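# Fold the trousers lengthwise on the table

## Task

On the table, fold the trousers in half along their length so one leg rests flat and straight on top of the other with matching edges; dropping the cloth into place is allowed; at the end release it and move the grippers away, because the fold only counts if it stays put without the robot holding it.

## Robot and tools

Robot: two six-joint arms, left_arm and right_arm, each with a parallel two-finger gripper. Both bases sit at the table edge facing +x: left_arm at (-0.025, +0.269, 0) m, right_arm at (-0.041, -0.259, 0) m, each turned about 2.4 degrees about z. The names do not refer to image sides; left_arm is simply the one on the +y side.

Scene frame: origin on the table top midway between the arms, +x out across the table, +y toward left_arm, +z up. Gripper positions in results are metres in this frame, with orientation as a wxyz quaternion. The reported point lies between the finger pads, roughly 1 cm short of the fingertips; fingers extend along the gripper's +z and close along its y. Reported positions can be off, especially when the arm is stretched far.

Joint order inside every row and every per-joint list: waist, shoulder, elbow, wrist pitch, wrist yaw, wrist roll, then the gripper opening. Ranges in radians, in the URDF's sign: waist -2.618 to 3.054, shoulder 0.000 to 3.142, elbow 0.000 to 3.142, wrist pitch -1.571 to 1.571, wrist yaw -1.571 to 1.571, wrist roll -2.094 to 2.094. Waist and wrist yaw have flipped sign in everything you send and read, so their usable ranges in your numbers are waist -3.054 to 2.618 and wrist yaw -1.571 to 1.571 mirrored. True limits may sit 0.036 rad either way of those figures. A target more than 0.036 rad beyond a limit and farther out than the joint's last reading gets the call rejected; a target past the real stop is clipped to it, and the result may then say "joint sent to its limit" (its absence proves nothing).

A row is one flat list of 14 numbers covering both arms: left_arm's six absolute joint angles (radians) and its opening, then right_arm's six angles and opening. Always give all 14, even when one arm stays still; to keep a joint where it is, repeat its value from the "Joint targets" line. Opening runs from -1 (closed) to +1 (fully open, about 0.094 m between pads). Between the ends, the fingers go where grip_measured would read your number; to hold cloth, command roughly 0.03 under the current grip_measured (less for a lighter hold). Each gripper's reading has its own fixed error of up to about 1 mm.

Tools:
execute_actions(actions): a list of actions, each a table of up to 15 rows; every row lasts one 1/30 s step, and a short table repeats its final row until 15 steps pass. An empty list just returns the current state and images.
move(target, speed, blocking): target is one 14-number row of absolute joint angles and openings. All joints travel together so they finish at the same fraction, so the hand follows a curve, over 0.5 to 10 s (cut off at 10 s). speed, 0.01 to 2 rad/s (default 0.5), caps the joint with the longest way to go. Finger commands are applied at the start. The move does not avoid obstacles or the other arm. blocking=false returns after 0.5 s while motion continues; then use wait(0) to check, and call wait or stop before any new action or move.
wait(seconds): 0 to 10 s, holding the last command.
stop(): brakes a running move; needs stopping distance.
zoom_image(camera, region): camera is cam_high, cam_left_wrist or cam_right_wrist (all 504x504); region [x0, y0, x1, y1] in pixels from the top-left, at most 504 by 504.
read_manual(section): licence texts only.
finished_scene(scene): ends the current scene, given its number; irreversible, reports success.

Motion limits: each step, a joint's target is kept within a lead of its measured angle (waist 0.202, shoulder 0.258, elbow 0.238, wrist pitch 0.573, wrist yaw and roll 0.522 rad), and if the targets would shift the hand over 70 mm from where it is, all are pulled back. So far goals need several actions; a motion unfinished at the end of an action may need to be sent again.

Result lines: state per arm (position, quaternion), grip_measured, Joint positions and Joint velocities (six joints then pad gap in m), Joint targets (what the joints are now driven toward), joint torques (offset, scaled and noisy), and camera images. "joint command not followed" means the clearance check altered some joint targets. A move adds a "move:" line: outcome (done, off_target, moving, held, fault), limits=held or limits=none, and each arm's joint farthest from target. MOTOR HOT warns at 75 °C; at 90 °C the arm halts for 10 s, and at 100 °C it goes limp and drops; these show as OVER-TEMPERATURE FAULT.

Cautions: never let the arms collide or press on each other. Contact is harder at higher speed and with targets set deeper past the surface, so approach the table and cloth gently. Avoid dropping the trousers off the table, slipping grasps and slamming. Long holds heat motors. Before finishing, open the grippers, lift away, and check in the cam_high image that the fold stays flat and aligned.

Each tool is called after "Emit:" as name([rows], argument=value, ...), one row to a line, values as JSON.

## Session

Emit:
execute_actions(actions=[])

Scene clock: 0.00 s.
left_arm: end_effector_position=(+0.1492, +0.1493, +0.2350) grip_measured=+1.000 end_effector_quat_wxyz=(+0.303, +0.836, +0.414, +0.195) | right_arm: end_effector_position=(+0.2082, -0.2519, +0.1851) grip_measured=+1.000 end_effector_quat_wxyz=(+0.131, +0.339, +0.924, -0.117)
Joint names: [waist, shoulder, elbow, wrist pitch, wrist yaw, wrist roll]
Joint positions: left_arm=[ 0.732  0.74   1.008 -1.107  0.101  1.57   0.094] | right_arm=[-0.227  1.398  1.332 -1.425 -0.343  0.958  0.094]
Joint velocities: left_arm=[-0.007 -0.027 -0.007 -0.007 -0.051 -0.081  0.   ] | right_arm=[-0.002  0.002  0.007 -0.066 -0.022 -0.022  0.   ]
Joint torques (N m, as the arm reports them, + toward a larger Joint positions number): no reading
Joint targets: left_arm=[0.732 0.735 1.017 -1.108 0.098 1.566] | right_arm=[-0.227 1.392 1.340 -1.425 -0.354 0.959]

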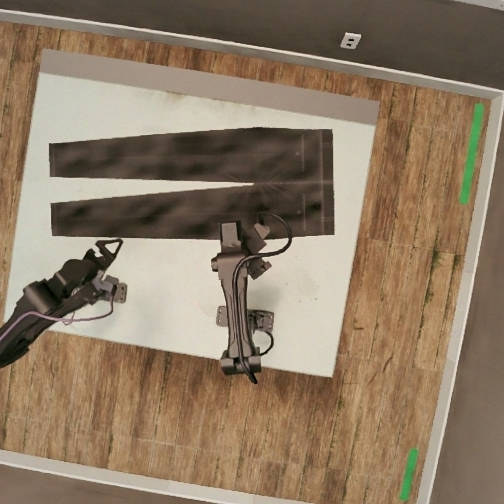

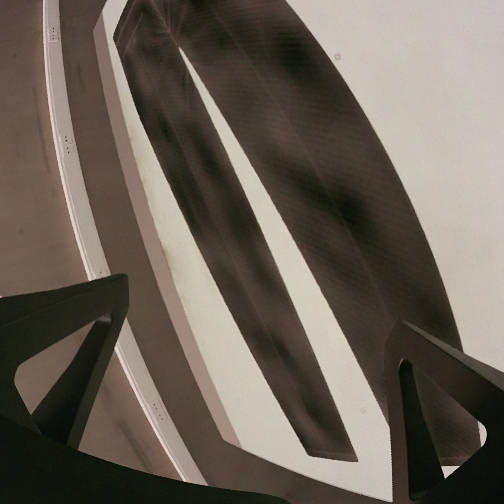

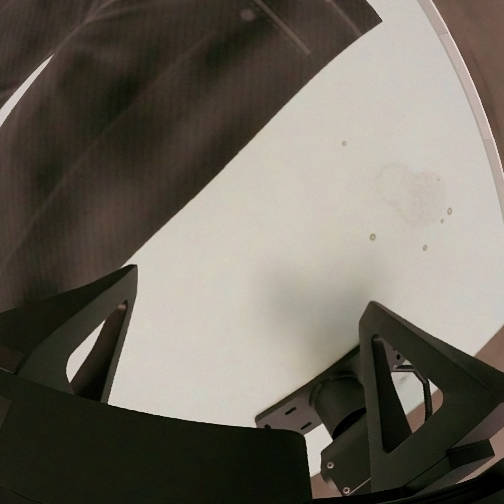

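Emit:
move(target=[-0.747,1.5,0.835,-0.835,0,-0.96,0,0.615,2.155,1.71,-1.02,0,0.836,0], speed=1.0)

Scene clock: 3.73 s.
left_arm: end_effector_position=(+0.1499, +0.4456, +0.0328) grip_measured=+0.003 end_effector_quat_wxyz=(-0.036, +0.762, -0.646, +0.000) | right_arm: end_effector_position=(+0.3186, -0.4895, +0.0337) grip_measured=+0.002 end_effector_quat_wxyz=(+0.033, +0.650, +0.759, +0.003)
Joint names: [waist, shoulder, elbow, wrist pitch, wrist yaw, wrist roll]
Joint positions: left_arm=[-0.739  1.495  0.842 -0.846  0.006 -0.955  0.047] | right_arm=[ 0.613  2.152  1.682 -1.034 -0.002  0.846  0.047]
Joint velocities: left_arm=[ 0.012 -0.012 -0.017 -0.037  0.037 -0.007  0.001] | right_arm=[-0.007  0.017 -0.012 -0.11   0.037 -0.007 -0.   ]
Joint torques (N m, as the arm reports them, + toward a larger Joint positions number): left_arm=[-0.65 -4.99  5.81  0.53 -0.05 -0.04] | right_arm=[  0.17 -12.65   9.85   0.32  -0.01  -0.1 ]
Joint targets: left_arm=[-0.747 1.500 0.835 -0.835 0.000 -0.960] | right_arm=[0.615 2.155 1.710 -1.020 0.000 0.836]
move: off_target (right_arm); limits=none; left_arm: farthest joint: the wrist pitch, 0.011 radians from its target (0.272 radians at the start); right_arm: farthest joint: the elbow, 0.028 radians from its target (0.378 radians at the start)

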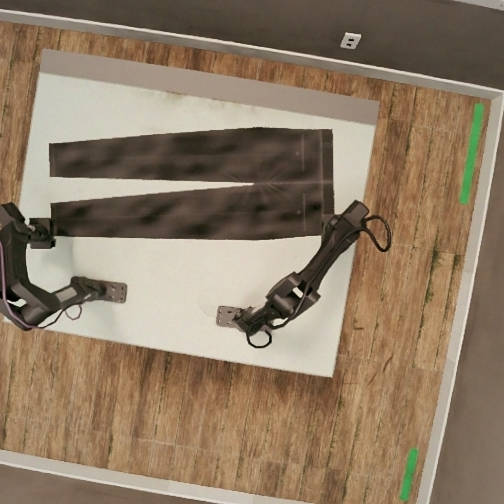

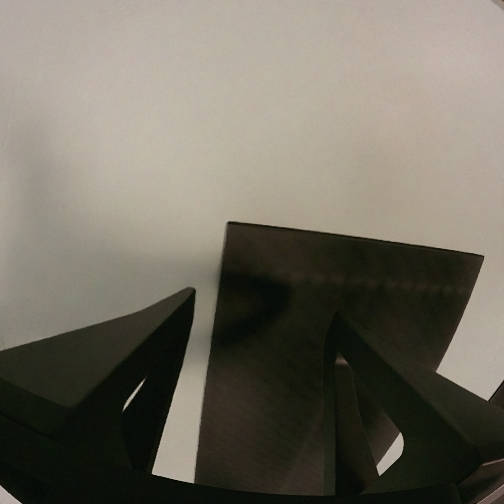

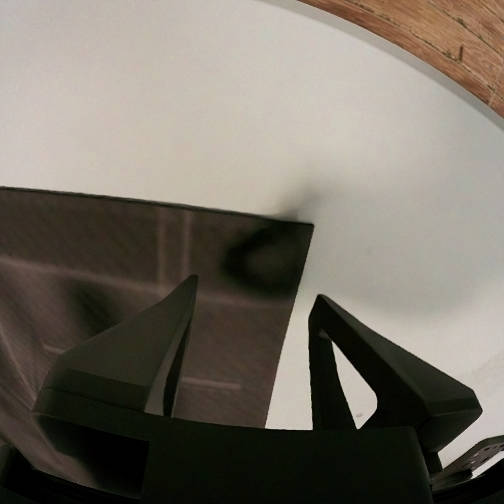

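Emit:
move(target=[-0.747,1.56,0.75,-0.70,0,-0.96,0,0.615,2.22,1.66,-0.97,0,0.836,0], speed=0.13)

Emit:
move(target=[-0.747,1.56,0.75,-0.70,0,-0.96,-1,0.615,2.22,1.66,-0.97,0,0.836,-1])

Scene clock: 5.43 s.
left_arm: end_effector_position=(+0.1477, +0.4433, +0.0101) grip_measured=+0.003 end_effector_quat_wxyz=(-0.031, +0.763, -0.646, +0.000) | right_arm: end_effector_position=(+0.3221, -0.4914, +0.0164) grip_measured=+0.002 end_effector_quat_wxyz=(+0.027, +0.650, +0.759, +0.003)
Joint names: [waist, shoulder, elbow, wrist pitch, wrist yaw, wrist roll]
Joint positions: left_arm=[-0.739  1.536  0.78  -0.753  0.005 -0.956  0.047] | right_arm=[ 0.613  2.196  1.682 -1.002 -0.001  0.845  0.047]
Joint velocities: left_arm=[ 0.002 -0.007 -0.022 -0.051 -0.007  0.095 -0.001] | right_arm=[-0.022 -0.007  0.002 -0.022  0.051  0.007 -0.   ]
Joint torques (N m, as the arm reports them, + toward a larger Joint positions number): left_arm=[-0.61 -3.49  3.99  1.02 -0.04 -0.04] | right_arm=[  0.14 -10.96   5.65   0.51  -0.04  -0.06]
Joint targets: left_arm=[-0.747 1.560 0.750 -0.700 -0.000 -0.960] | right_arm=[0.615 2.220 1.660 -0.970 -0.000 0.836]
move: off_target (left_arm, right_arm); limits=none; left_arm: farthest joint: the wrist pitch, 0.053 radians from its target (0.146 radians at the start); right_arm: farthest joint: the wrist pitch, 0.032 radians from its target (0.064 radians at the start)

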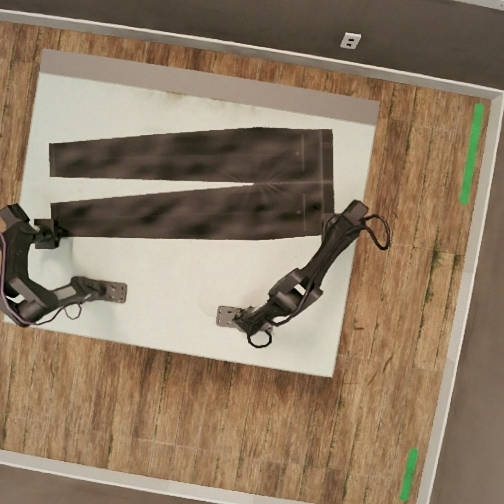

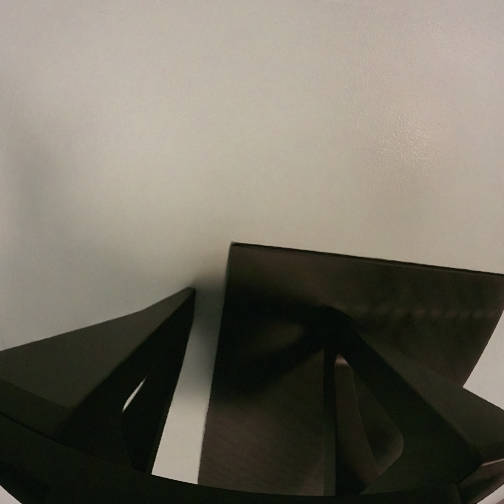

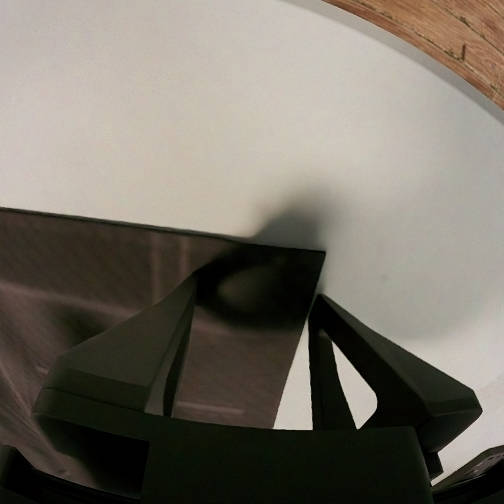

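Scene clock: 6.13 s.
left_arm: end_effector_position=(+0.1526, +0.4448, +0.0104) grip_measured=-0.960 end_effector_quat_wxyz=(-0.040, +0.762, -0.646, +0.008) | right_arm: end_effector_position=(+0.3266, -0.4909, +0.0173) grip_measured=-0.963 end_effector_quat_wxyz=(+0.034, +0.649, +0.760, +0.012)
Joint names: [waist, shoulder, elbow, wrist pitch, wrist yaw, wrist roll]
Joint positions: left_arm=[-0.739  1.536  0.78  -0.734 -0.008 -0.956  0.002] | right_arm=[ 0.613  2.194  1.682 -0.988  0.015  0.843  0.002]
Joint velocities: left_arm=[-0.007 -0.007 -0.007  0.081  0.007  0.007  0.   ] | right_arm=[-0.002  0.002 -0.012  0.022  0.007 -0.022 -0.   ]
Joint torques (N m, as the arm reports them, + toward a larger Joint positions number): left_arm=[-0.62 -3.5   4.01  0.85  0.09 -0.04] | right_arm=[  0.19 -10.62   5.65   0.37  -0.21  -0.08]
Joint targets: left_arm=[-0.747 1.560 0.750 -0.700 0.000 -0.960] | right_arm=[0.615 2.220 1.660 -0.970 0.000 0.836]
move: off_target (left_arm, right_arm); limits=none; left_arm: farthest joint: the wrist pitch, 0.034 radians from its target (0.053 radians at the start); right_arm: farthest joint: the shoulder, 0.026 radians from its target (0.024 radians at the start)

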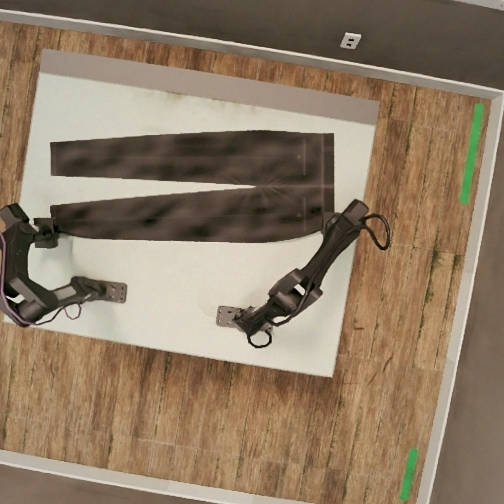

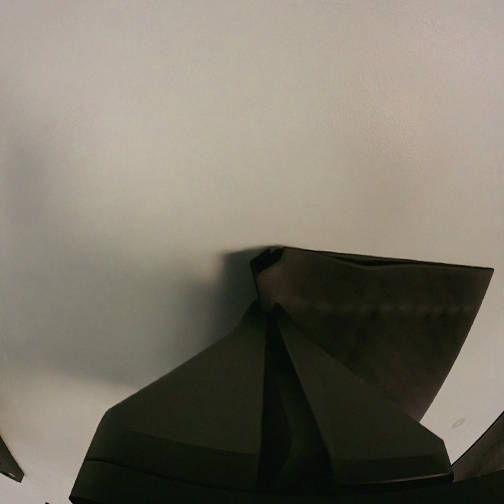

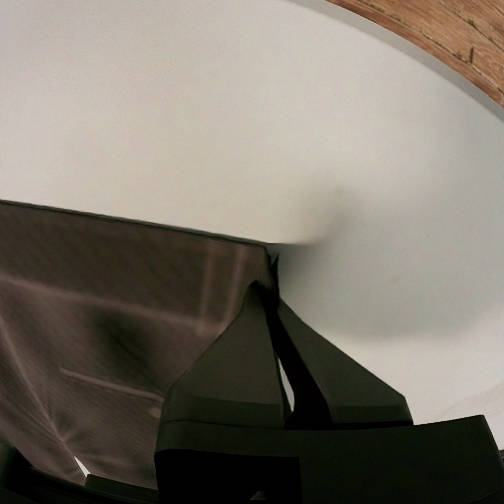

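Emit:
move(target=[-0.56,1.785,1.612,-1.304,0,-1.14,-1,0.432,2.10,1.997,-0.845,0,1.05,-1], speed=0.4)

Scene clock: 9.03 s.
left_arm: end_effector_position=(+0.2604, +0.4642, +0.1412) grip_measured=-0.960 end_effector_quat_wxyz=(-0.036, +0.764, -0.644, +0.020) | right_arm: end_effector_position=(+0.4587, -0.4593, +0.1533) grip_measured=-0.963 end_effector_quat_wxyz=(+0.250, +0.631, +0.728, +0.098)
Joint names: [waist, shoulder, elbow, wrist pitch, wrist yaw, wrist roll]
Joint positions: left_arm=[-0.565  1.778  1.585 -1.297 -0.02  -1.135  0.002] | right_arm=[ 0.434  2.122  1.971 -0.875  0.027  1.043  0.002]
Joint velocities: left_arm=[ 0.002  0.012  0.002 -0.007  0.007 -0.007 -0.001] | right_arm=[-0.002  0.002 -0.022 -0.007  0.007  0.007 -0.001]
Joint torques (N m, as the arm reports them, + toward a larger Joint positions number): left_arm=[ 0.51 -8.18  8.48  0.35  0.22 -0.03] | right_arm=[  0.01 -15.52  10.68   1.32  -0.32   0.04]
Joint targets: left_arm=[-0.560 1.785 1.612 -1.304 -0.000 -1.140] | right_arm=[0.432 2.100 1.997 -0.845 -0.000 1.050]
move: off_target (left_arm, right_arm); limits=none; left_arm: farthest joint: the elbow, 0.027 radians from its target (0.832 radians at the start); right_arm: farthest joint: the wrist pitch, 0.030 radians from its target (0.143 radians at the start)

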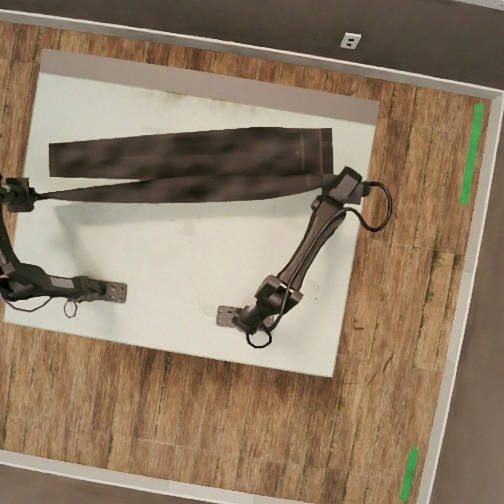

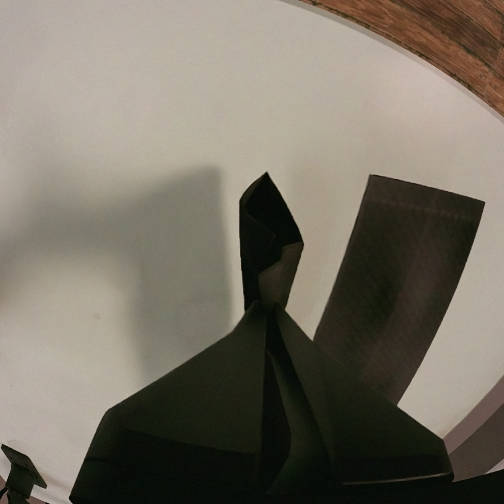

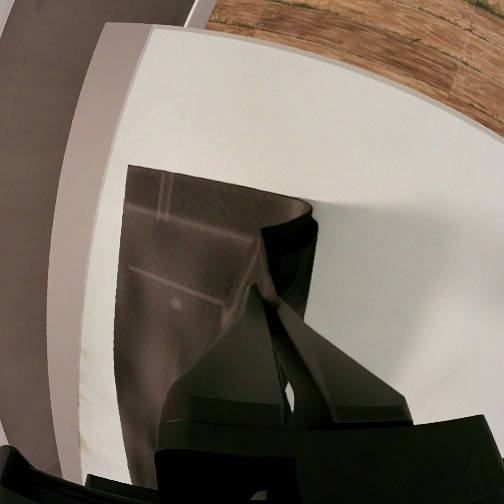

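Emit:
move(target=[-0.529,1.95,1.612,-1.13,0,-1.18,-1,0.335,2.38,2.16,-0.52,0,1.2,-1], speed=0.25)

Emit:
move(target=[-0.455,2.387,2.105,-1.2,0,-1.25,-1,0.296,2.64,2.26,-0.265,0,1.25,-1], speed=0.35)

Emit:
zoom_image(camera="cam_high", region=[10,90,370,240])

Scene clock: 11.33 s.
left_arm: end_effector_position=(+0.2973, +0.4746, +0.0847) grip_measured=-0.960 end_effector_quat_wxyz=(-0.025, +0.767, -0.641, +0.021) | right_arm: end_effector_position=(+0.5695, -0.4357, +0.1191) grip_measured=-0.963 end_effector_quat_wxyz=(+0.329, +0.623, +0.687, +0.177)
Joint names: [waist, shoulder, elbow, wrist pitch, wrist yaw, wrist roll]
Joint positions: left_arm=[-0.535  1.949  1.585 -1.146 -0.025 -1.175  0.002] | right_arm=[ 0.334  2.379  2.128 -0.554  0.034  1.194  0.002]
Joint velocities: left_arm=[ 0.017 -0.007  0.007 -0.022 -0.022  0.022  0.001] | right_arm=[-0.012 -0.032 -0.022  0.051  0.095 -0.007  0.001]
Joint torques (N m, as the arm reports them, + toward a larger Joint positions number): left_arm=[  0.47 -10.41   8.47   0.57   0.25  -0.06] | right_arm=[ -0.06 -16.02  11.64   1.61  -0.39   0.07]
Joint targets: left_arm=[-0.529 1.950 1.612 -1.130 -0.000 -1.180] | right_arm=[0.335 2.380 2.160 -0.520 -0.000 1.200]
move: off_target (left_arm, right_arm); limits=none; left_arm: farthest joint: the elbow, 0.027 radians from its target (0.027 radians at the start); right_arm: farthest joint: the wrist pitch, 0.034 radians from its target (0.355 radians at the start)

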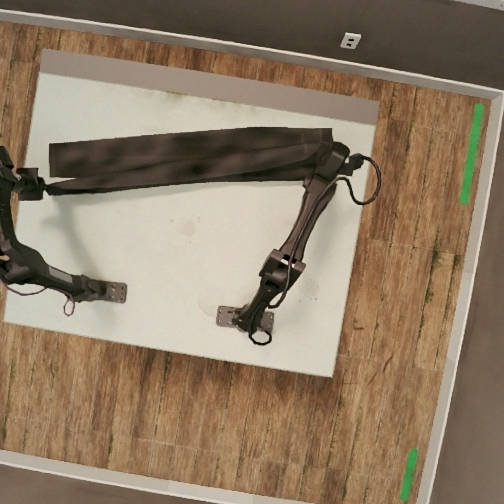

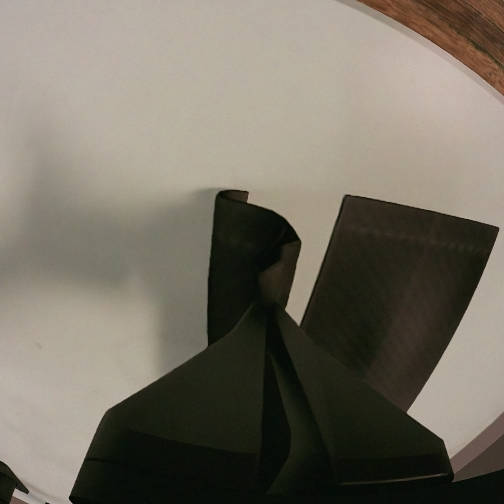

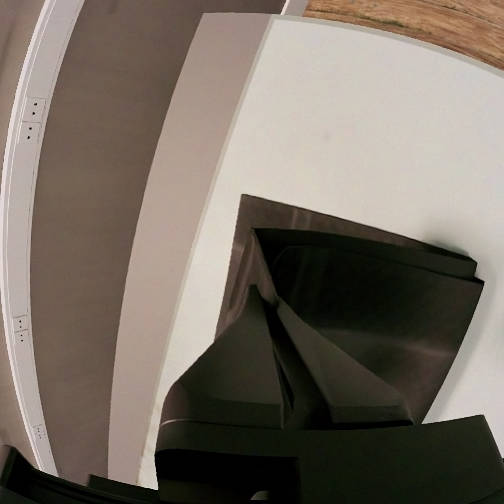

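Scene clock: 13.40 s.
left_arm: end_effector_position=(+0.3977, +0.4957, +0.0321) grip_measured=-0.960 end_effector_quat_wxyz=(-0.024, +0.765, -0.643, +0.025) | right_arm: end_effector_position=(+0.6283, -0.4283, +0.0439) grip_measured=-0.963 end_effector_quat_wxyz=(+0.365, +0.614, +0.667, +0.213)
Joint names: [waist, shoulder, elbow, wrist pitch, wrist yaw, wrist roll]
Joint positions: left_arm=[-0.459  2.389  2.074 -1.191 -0.029 -1.245  0.002] | right_arm=[ 0.299  2.638  2.229 -0.291  0.032  1.245  0.002]
Joint velocities: left_arm=[ 0.012  0.002 -0.012 -0.051 -0.007 -0.022 -0.001] | right_arm=[ 0.007 -0.017 -0.002 -0.11  -0.051 -0.007  0.   ]
Joint torques (N m, as the arm reports them, + toward a larger Joint positions number): left_arm=[  0.4  -14.4    8.81   0.28   0.29  -0.04] | right_arm=[ -0.4  -17.28  11.47   1.64  -0.37   0.02]
Joint targets: left_arm=[-0.455 2.387 2.105 -1.200 0.000 -1.250] | right_arm=[0.296 2.640 2.260 -0.265 0.000 1.250]
move: off_target (left_arm, right_arm); limits=none; left_arm: farthest joint: the elbow, 0.031 radians from its target (0.520 radians at the start); right_arm: farthest joint: the wrist yaw, 0.032 radians from its target (0.034 radians at the start)

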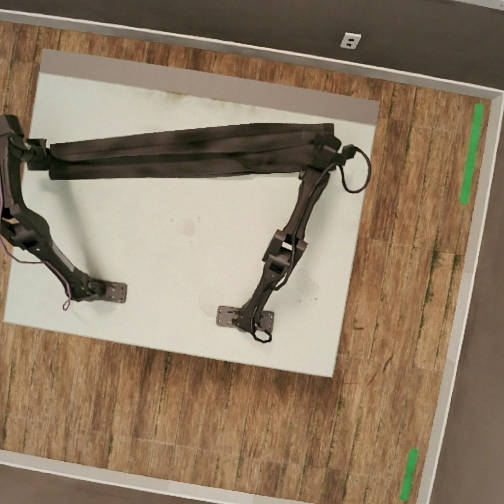

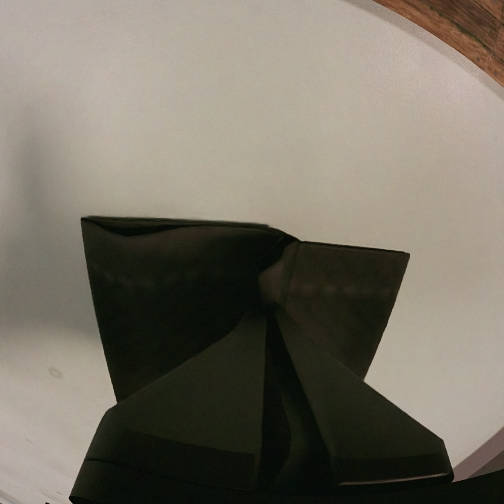

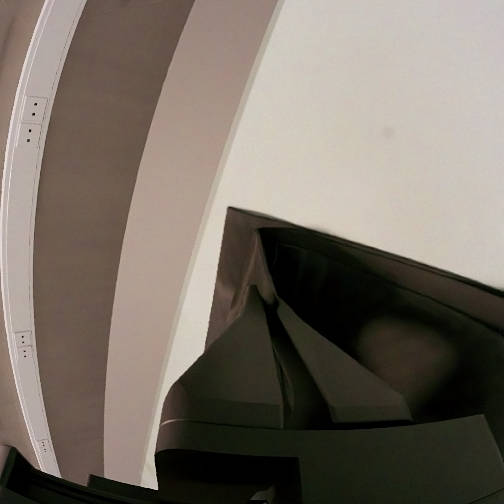

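Region (10, 90, 370, 240) of cam_high's 504x504 image, scaled by 1.400, with more detail than that image has; it fills the top 210 rows of this view, and the rest is white.

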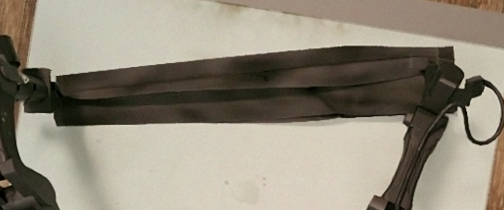

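Inner edges line up; release.

Emit:
move(target=[-0.455,2.387,2.105,-1.2,0,-1.25,-0.4,0.296,2.64,2.26,-0.265,0,1.25,-0.4])

Emit:
move(target=[-0.455,2.2,2.105,-1.25,0,-1.25,-0.4,0.296,2.5,2.26,-0.265,0,1.25,-0.4], speed=0.25)

Emit:
move(target=[-0.3,1.2,1.1,-1.0,0,0,-0.4,0.2,1.3,1.2,-0.8,0,0,-0.4], speed=0.8)

Emit:
zoom_image(camera="cam_high", region=[10,90,370,240])

Scene clock: 14.43 s.
left_arm: end_effector_position=(+0.3965, +0.4976, +0.0321) grip_measured=-0.403 end_effector_quat_wxyz=(-0.027, +0.766, -0.642, +0.019) | right_arm: end_effector_position=(+0.6298, -0.4324, +0.0469) grip_measured=-0.402 end_effector_quat_wxyz=(+0.375, +0.615, +0.661, +0.209)
Joint names: [waist, shoulder, elbow, wrist pitch, wrist yaw, wrist roll]
Joint positions: left_arm=[-0.459  2.389  2.074 -1.192 -0.017 -1.245  0.028] | right_arm=[ 0.299  2.638  2.229 -0.275  0.012  1.247  0.028]
Joint velocities: left_arm=[ 0.017 -0.017  0.012  0.007  0.022  0.022  0.   ] | right_arm=[ 0.007  0.007 -0.022 -0.007 -0.007  0.022 -0.001]
Joint torques (N m, as the arm reports them, + toward a larger Joint positions number): left_arm=[  0.36 -14.48   8.72   0.26   0.18  -0.04] | right_arm=[ -0.17 -17.47  11.42   1.55  -0.13   0.05]
Joint targets: left_arm=[-0.455 2.387 2.105 -1.200 -0.000 -1.250] | right_arm=[0.296 2.640 2.260 -0.265 -0.000 1.250]
move: off_target (left_arm, right_arm); limits=none; left_arm: farthest joint: the elbow, 0.031 radians from its target (0.031 radians at the start); right_arm: farthest joint: the elbow, 0.031 radians from its target (0.031 radians at the start)

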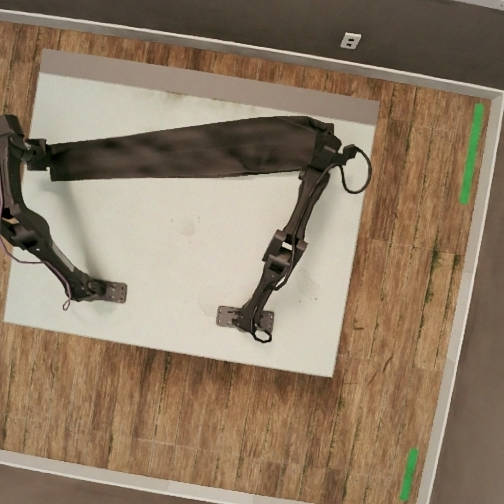

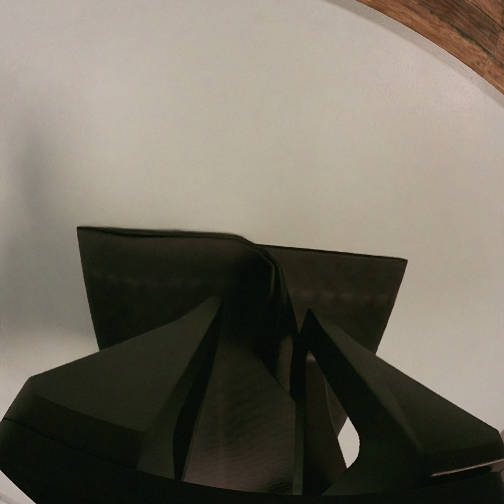

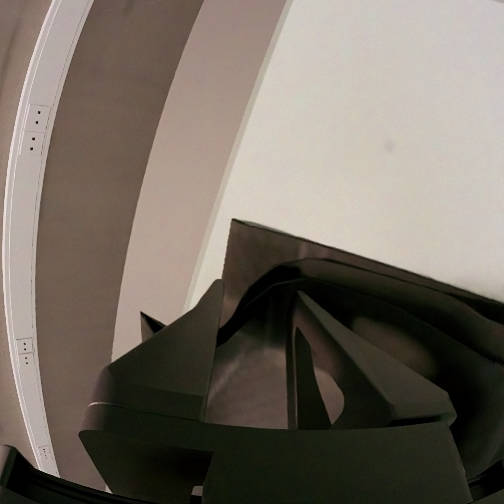

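Scene clock: 15.73 s.
left_arm: end_effector_position=(+0.3957, +0.4973, +0.1107) grip_measured=-0.403 end_effector_quat_wxyz=(-0.089, +0.762, -0.640, +0.043) | right_arm: end_effector_position=(+0.6354, -0.4340, +0.1324) grip_measured=-0.402 end_effector_quat_wxyz=(+0.428, +0.594, +0.639, +0.237)
Joint names: [waist, shoulder, elbow, wrist pitch, wrist yaw, wrist roll]
Joint positions: left_arm=[-0.459  2.22   2.081 -1.235 -0.016 -1.246  0.028] | right_arm=[ 0.299  2.519  2.238 -0.269  0.012  1.247  0.028]
Joint velocities: left_arm=[-0.012  0.007 -0.002  0.051  0.037  0.007 -0.   ] | right_arm=[-0.007  0.022 -0.007  0.022 -0.007 -0.037  0.   ]
Joint torques (N m, as the arm reports them, + toward a larger Joint positions number): left_arm=[  0.36 -14.87   8.54   0.48   0.17  -0.04] | right_arm=[ -0.22 -18.99  11.01   1.56  -0.14   0.  ]
Joint targets: left_arm=[-0.455 2.200 2.105 -1.250 0.000 -1.250] | right_arm=[0.296 2.500 2.260 -0.265 0.000 1.250]
move: off_target (left_arm, right_arm); limits=none; left_arm: farthest joint: the elbow, 0.024 radians from its target (0.031 radians at the start); right_arm: farthest joint: the elbow, 0.022 radians from its target (0.031 radians at the start)

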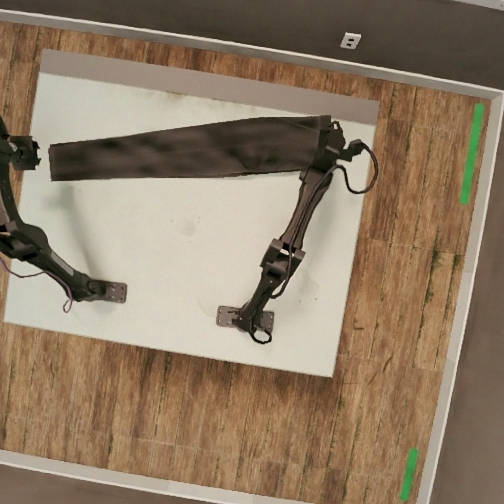

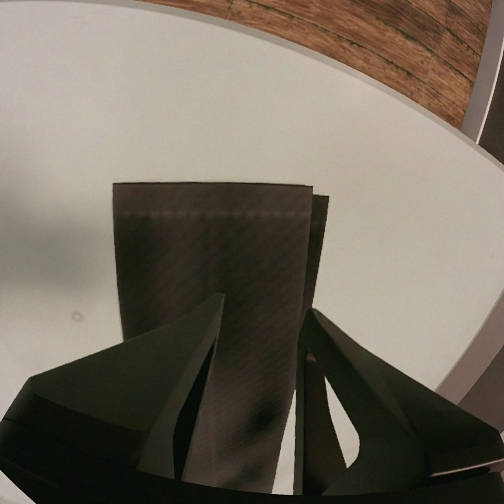

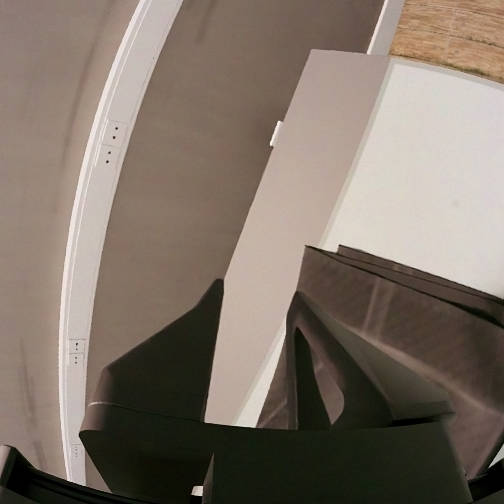

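Scene clock: 18.20 s.
left_arm: end_effector_position=(+0.2434, +0.3666, +0.1746) grip_measured=-0.403 end_effector_quat_wxyz=(+0.218, -0.172, +0.960, +0.033) | right_arm: end_effector_position=(+0.3138, -0.3176, +0.2142) grip_measured=-0.402 end_effector_quat_wxyz=(+0.332, +0.083, +0.939, -0.024)
Joint names: [waist, shoulder, elbow, wrist pitch, wrist yaw, wrist roll]
Joint positions: left_arm=[-0.31   1.219  1.108 -1.015 -0.011 -0.006  0.028] | right_arm=[ 0.211  1.316  1.209 -0.785  0.006  0.009  0.028]
Joint velocities: left_arm=[ 0.012 -0.017 -0.017 -0.022 -0.037 -0.051 -0.   ] | right_arm=[ 0.002 -0.002 -0.022  0.022  0.007 -0.007  0.   ]
Joint torques (N m, as the arm reports them, + toward a larger Joint positions number): left_arm=[ 0.83 -5.28  6.6   1.33  0.11  0.03] | right_arm=[-0.9  -6.63  7.92  1.01 -0.11 -0.08]
Joint targets: left_arm=[-0.300 1.200 1.100 -1.000 -0.000 -0.000] | right_arm=[0.200 1.300 1.200 -0.800 -0.000 0.000]
move: done; limits=none; left_arm: farthest joint: the shoulder, 0.019 radians from its target (1.020 radians at the start); right_arm: farthest joint: the shoulder, 0.016 radians from its target (1.219 radians at the start)

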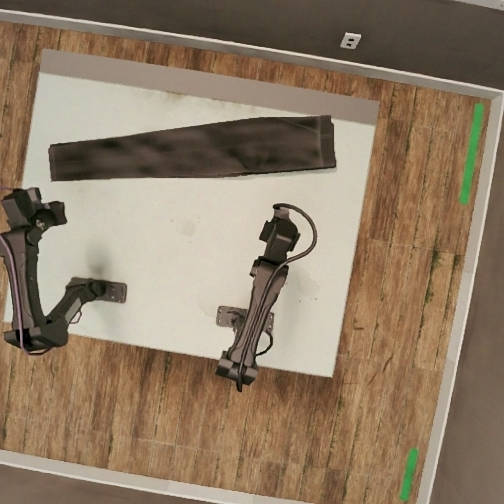

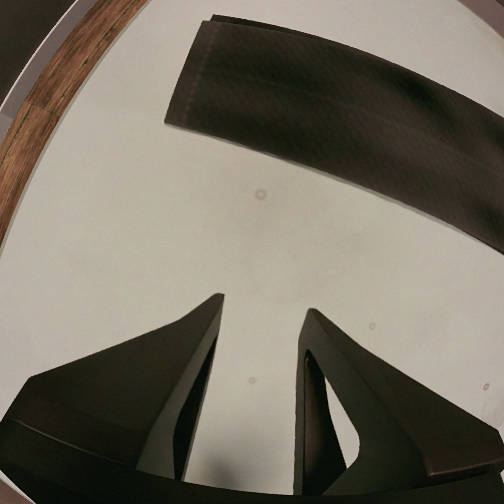

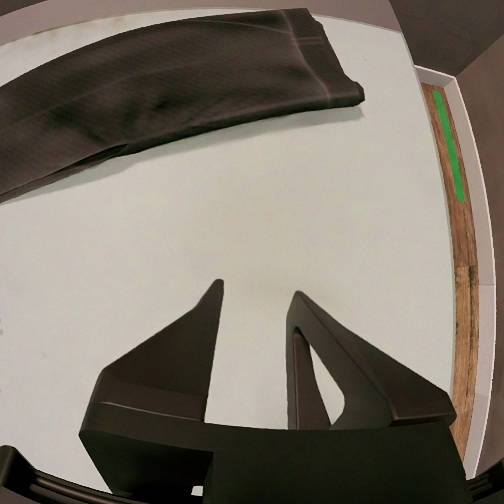

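Region (10, 90, 370, 240) of cam_high's 504x504 image, scaled by 1.400, with more detail than that image has; it fills the top 210 rows of this view, and the rest is white.

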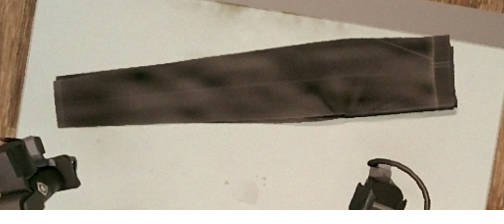

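Emit:
move(target=[-0.3,1.2,1.1,-1.0,0,0,-0.4,0.1,2.40,1.935,-0.35,0,0,-0.25], speed=0.7)

Emit:
move(target=[-0.3,1.2,1.1,-1.0,0,0,-0.4,0.1,2.44,1.90,-0.40,0,0,-0.25], speed=0.06)

Emit:
move(target=[-0.3,1.2,1.1,-1.0,0,0,-0.4,0.11,2.385,1.90,-0.58,0,0,-0.25], speed=0.12)

Emit:
zoom_image(camera="cam_high", region=[10,90,370,240])

Scene clock: 20.67 s.
left_arm: end_effector_position=(+0.2434, +0.3667, +0.1746) grip_measured=-0.403 end_effector_quat_wxyz=(+0.218, -0.172, +0.960, +0.033) | right_arm: end_effector_position=(+0.5798, -0.2983, +0.0412) grip_measured=-0.252 end_effector_quat_wxyz=(+0.346, +0.034, +0.937, -0.007)
Joint names: [waist, shoulder, elbow, wrist pitch, wrist yaw, wrist roll]
Joint positions: left_arm=[-0.31   1.219  1.108 -1.014 -0.011 -0.005  0.028] | right_arm=[ 0.108  2.41   1.91  -0.363  0.006  0.008  0.035]
Joint velocities: left_arm=[-0.002  0.002  0.012 -0.11  -0.051  0.051 -0.   ] | right_arm=[ 0.007  0.007 -0.012  0.066  0.022 -0.066 -0.   ]
Joint torques (N m, as the arm reports them, + toward a larger Joint positions number): left_arm=[ 0.81 -5.28  6.58  1.34  0.11  0.03] | right_arm=[ -0.53 -16.91  10.65   1.36  -0.12  -0.1 ]
Joint targets: left_arm=[-0.300 1.200 1.100 -1.000 0.000 0.000] | right_arm=[0.100 2.400 1.935 -0.350 0.000 -0.000]
move: off_target (right_arm); limits=none; left_arm: farthest joint: the shoulder, 0.019 radians from its target (0.019 radians at the start); right_arm: farthest joint: the elbow, 0.025 radians from its target (0.726 radians at the start)

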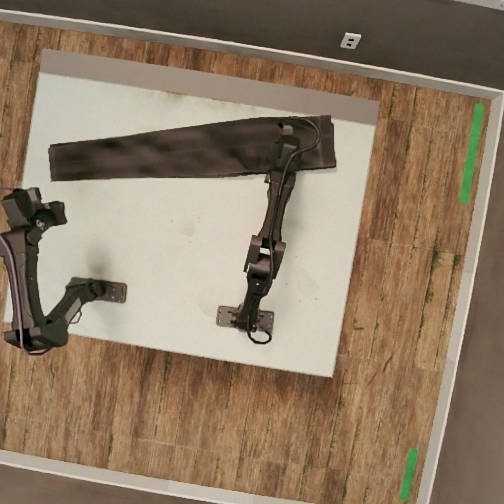

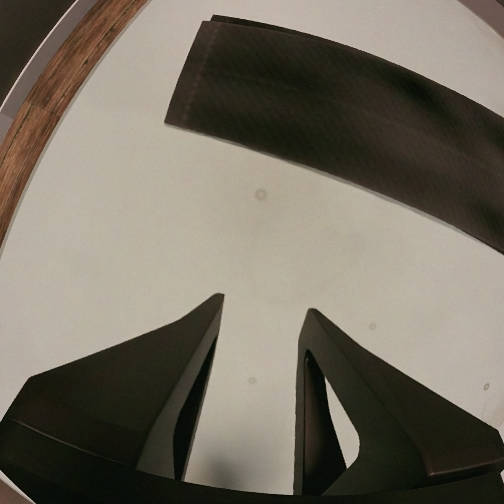

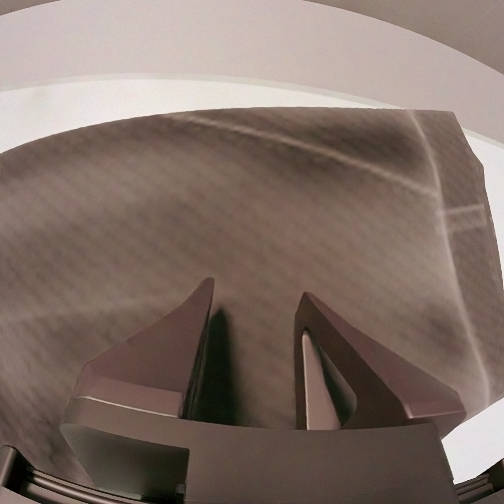

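Scene clock: 21.50 s.
left_arm: end_effector_position=(+0.2434, +0.3667, +0.1746) grip_measured=-0.403 end_effector_quat_wxyz=(+0.218, -0.172, +0.960, +0.033) | right_arm: end_effector_position=(+0.5756, -0.2981, +0.0264) grip_measured=-0.252 end_effector_quat_wxyz=(+0.331, +0.034, +0.943, -0.007)
Joint names: [waist, shoulder, elbow, wrist pitch, wrist yaw, wrist roll]
Joint positions: left_arm=[-0.31   1.219  1.108 -1.014 -0.011 -0.005  0.028] | right_arm=[ 0.108  2.432  1.91  -0.376  0.005  0.007  0.035]
Joint velocities: left_arm=[ 0.017  0.012 -0.012 -0.007 -0.051 -0.022  0.001] | right_arm=[ 0.002 -0.002 -0.012  0.081  0.095  0.066  0.   ]
Joint torques (N m, as the arm reports them, + toward a larger Joint positions number): left_arm=[ 0.84 -5.29  6.59  1.34  0.12  0.04] | right_arm=[ -0.69 -15.31   7.7    0.96  -0.11  -0.08]
Joint targets: left_arm=[-0.300 1.200 1.100 -1.000 -0.000 -0.000] | right_arm=[0.100 2.440 1.900 -0.400 0.000 0.000]
move: off_target (right_arm); limits=none; left_arm: farthest joint: the shoulder, 0.019 radians from its target (0.019 radians at the start); right_arm: farthest joint: the wrist pitch, 0.024 radians from its target (0.037 radians at the start)

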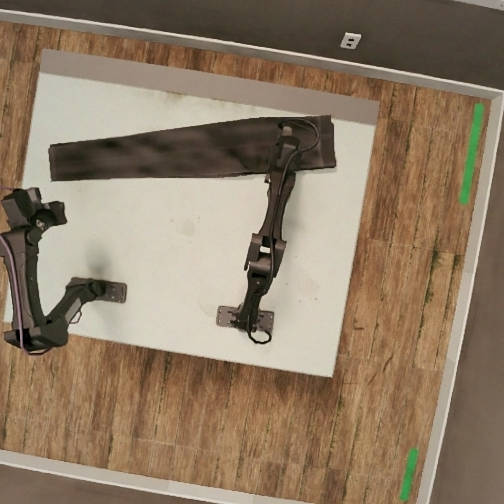

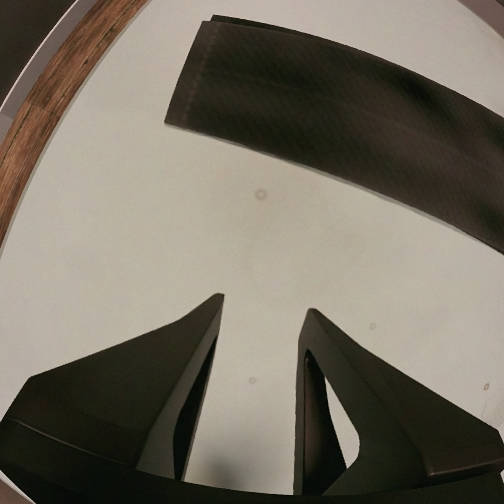

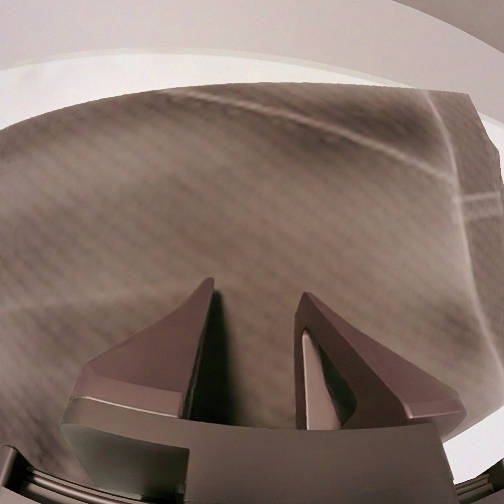

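Scene clock: 23.60 s.
left_arm: end_effector_position=(+0.2434, +0.3667, +0.1746) grip_measured=-0.403 end_effector_quat_wxyz=(+0.218, -0.172, +0.960, +0.033) | right_arm: end_effector_position=(+0.5483, -0.2965, +0.0255) grip_measured=-0.252 end_effector_quat_wxyz=(+0.275, +0.034, +0.961, -0.006)
Joint names: [waist, shoulder, elbow, wrist pitch, wrist yaw, wrist roll]
Joint positions: left_arm=[-0.31   1.219  1.108 -1.014 -0.011 -0.005  0.028] | right_arm=[ 0.108  2.396  1.91  -0.527  0.004  0.006  0.035]
Joint velocities: left_arm=[ 0.002  0.002 -0.002 -0.037 -0.022 -0.007 -0.001] | right_arm=[-0.002 -0.012  0.007  0.007  0.007  0.022 -0.   ]
Joint torques (N m, as the arm reports them, + toward a larger Joint positions number): left_arm=[ 0.86 -5.3   6.59  1.35  0.12  0.04] | right_arm=[  0.11 -16.68   7.48   0.52  -0.09  -0.07]
Joint targets: left_arm=[-0.300 1.200 1.100 -1.000 -0.000 -0.000] | right_arm=[0.110 2.385 1.900 -0.580 -0.000 -0.000]
move: off_target (right_arm); limits=none; left_arm: farthest joint: the shoulder, 0.019 radians from its target (0.019 radians at the start); right_arm: farthest joint: the wrist pitch, 0.053 radians from its target (0.204 radians at the start)

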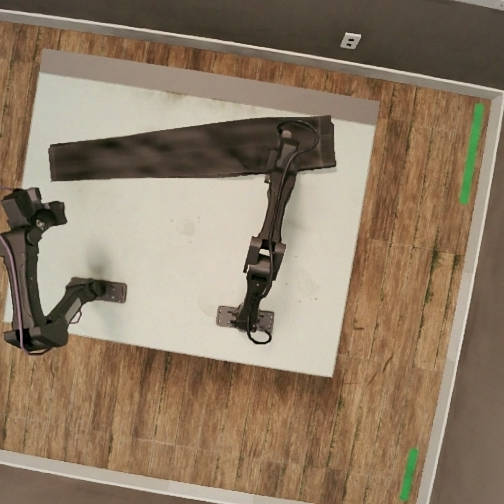

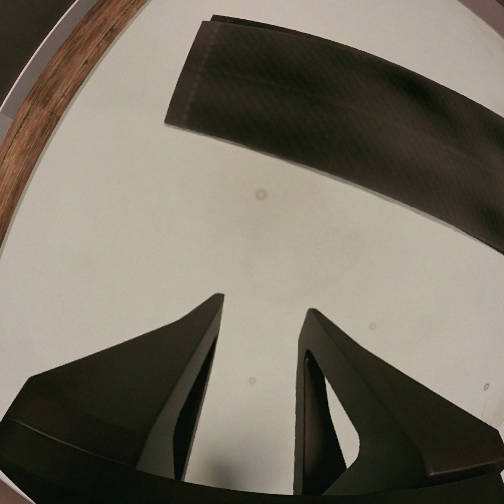

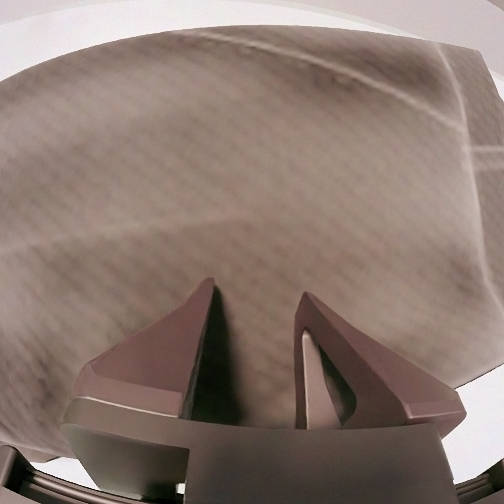

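Region (10, 90, 370, 240) of cam_high's 504x504 image, scaled by 1.400, with more detail than that image has; it fills the top 210 rows of this view, and the rest is white.

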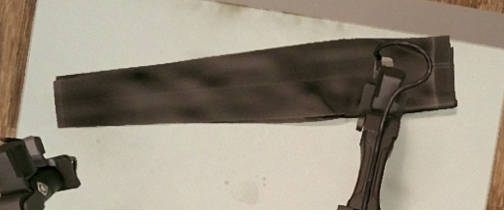

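Emit:
move(target=[-0.3,1.2,1.1,-1.0,0,0,-0.4,0.11,2.38,1.90,-0.76,0,0,-0.25], speed=0.12)

Scene clock: 26.17 s.
left_arm: end_effector_position=(+0.2434, +0.3667, +0.1746) grip_measured=-0.403 end_effector_quat_wxyz=(+0.218, -0.172, +0.960, +0.033) | right_arm: end_effector_position=(+0.5230, -0.2952, +0.0232) grip_measured=-0.252 end_effector_quat_wxyz=(+0.225, +0.035, +0.974, -0.006)
Joint names: [waist, shoulder, elbow, wrist pitch, wrist yaw, wrist roll]
Joint positions: left_arm=[-0.31   1.219  1.108 -1.014 -0.011 -0.005  0.028] | right_arm=[ 0.108  2.373  1.91  -0.653  0.002  0.006  0.035]
Joint velocities: left_arm=[-0.002 -0.002 -0.022  0.022  0.007  0.066 -0.   ] | right_arm=[ 0.012 -0.017 -0.002 -0.051  0.007  0.022 -0.001]
Joint torques (N m, as the arm reports them, + toward a larger Joint positions number): left_arm=[ 0.81 -5.28  6.6   1.35  0.12  0.04] | right_arm=[  0.13 -14.55   7.4   -0.14  -0.05  -0.06]
Joint targets: left_arm=[-0.300 1.200 1.100 -1.000 -0.000 0.000] | right_arm=[0.110 2.380 1.900 -0.760 0.000 0.000]
move: off_target (right_arm); limits=none; left_arm: farthest joint: the shoulder, 0.019 radians from its target (0.019 radians at the start); right_arm: farthest joint: the wrist pitch, 0.107 radians from its target (0.233 radians at the start)

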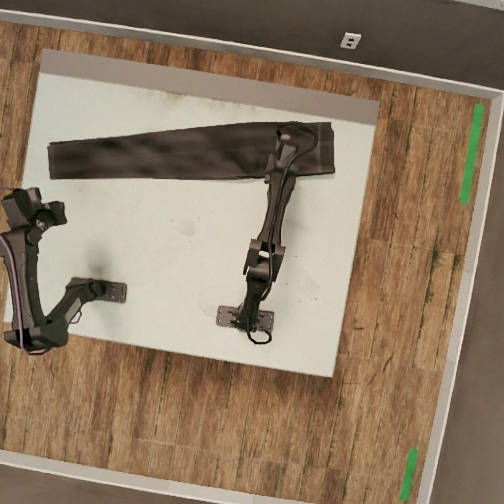

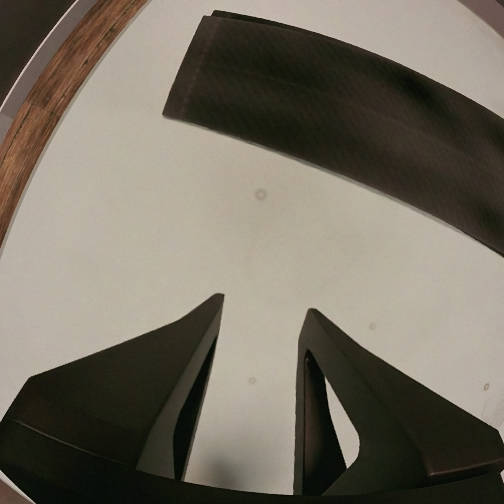

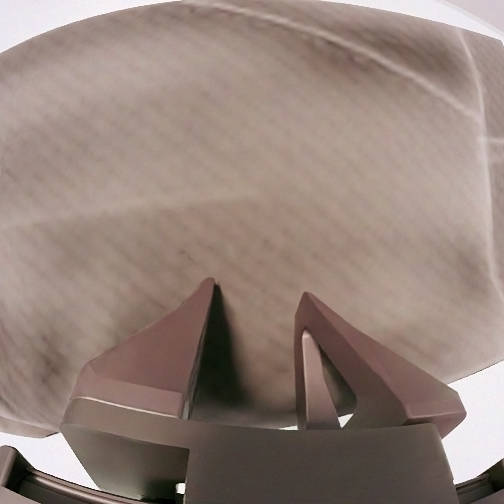

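Emit:
move(target=[-0.3,1.2,1.1,-1.0,0,0,-0.4,0.11,1.3,1.2,-0.76,0,0,-0.25], speed=0.7)

Emit:
zoom_image(camera="cam_high", region=[190,100,370,200])

Scene clock: 28.47 s.
left_arm: end_effector_position=(+0.2434, +0.3667, +0.1746) grip_measured=-0.403 end_effector_quat_wxyz=(+0.218, -0.172, +0.960, +0.033) | right_arm: end_effector_position=(+0.3249, -0.2821, +0.2206) grip_measured=-0.252 end_effector_quat_wxyz=(+0.351, +0.033, +0.936, -0.010)
Joint names: [waist, shoulder, elbow, wrist pitch, wrist yaw, wrist roll]
Joint positions: left_arm=[-0.31   1.219  1.108 -1.014 -0.011 -0.005  0.028] | right_arm=[ 0.108  1.314  1.209 -0.747  0.002  0.006  0.035]
Joint velocities: left_arm=[-0.007 -0.017 -0.022  0.037  0.007  0.022 -0.   ] | right_arm=[-0.007 -0.017 -0.012 -0.007  0.007  0.037  0.001]
Joint torques (N m, as the arm reports them, + toward a larger Joint positions number): left_arm=[ 0.83 -5.29  6.6   1.34  0.12  0.04] | right_arm=[ 0.27 -6.58  8.04  1.12 -0.09 -0.06]
Joint targets: left_arm=[-0.300 1.200 1.100 -1.000 0.000 -0.000] | right_arm=[0.110 1.300 1.200 -0.760 0.000 0.000]
move: done; limits=none; left_arm: farthest joint: the shoulder, 0.019 radians from its target (0.019 radians at the start); right_arm: farthest joint: the shoulder, 0.014 radians from its target (1.073 radians at the start)

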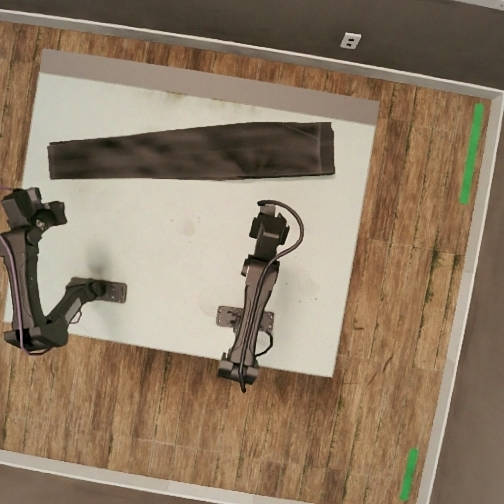

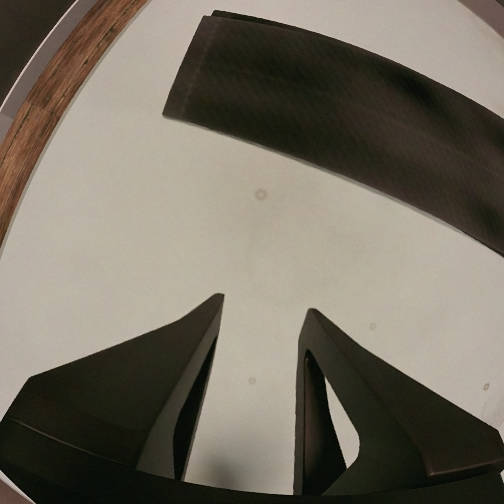

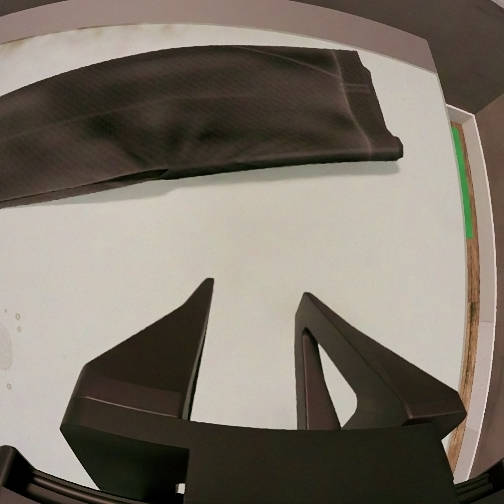

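Region (190, 100, 370, 200) of cam_high's 504x504 image, scaled by 2.800, with more detail than that image has.

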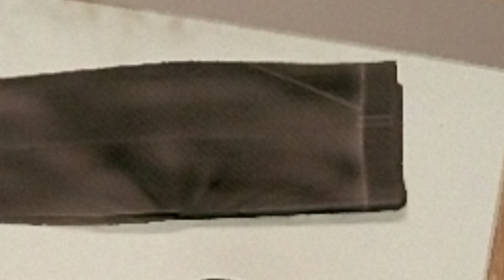

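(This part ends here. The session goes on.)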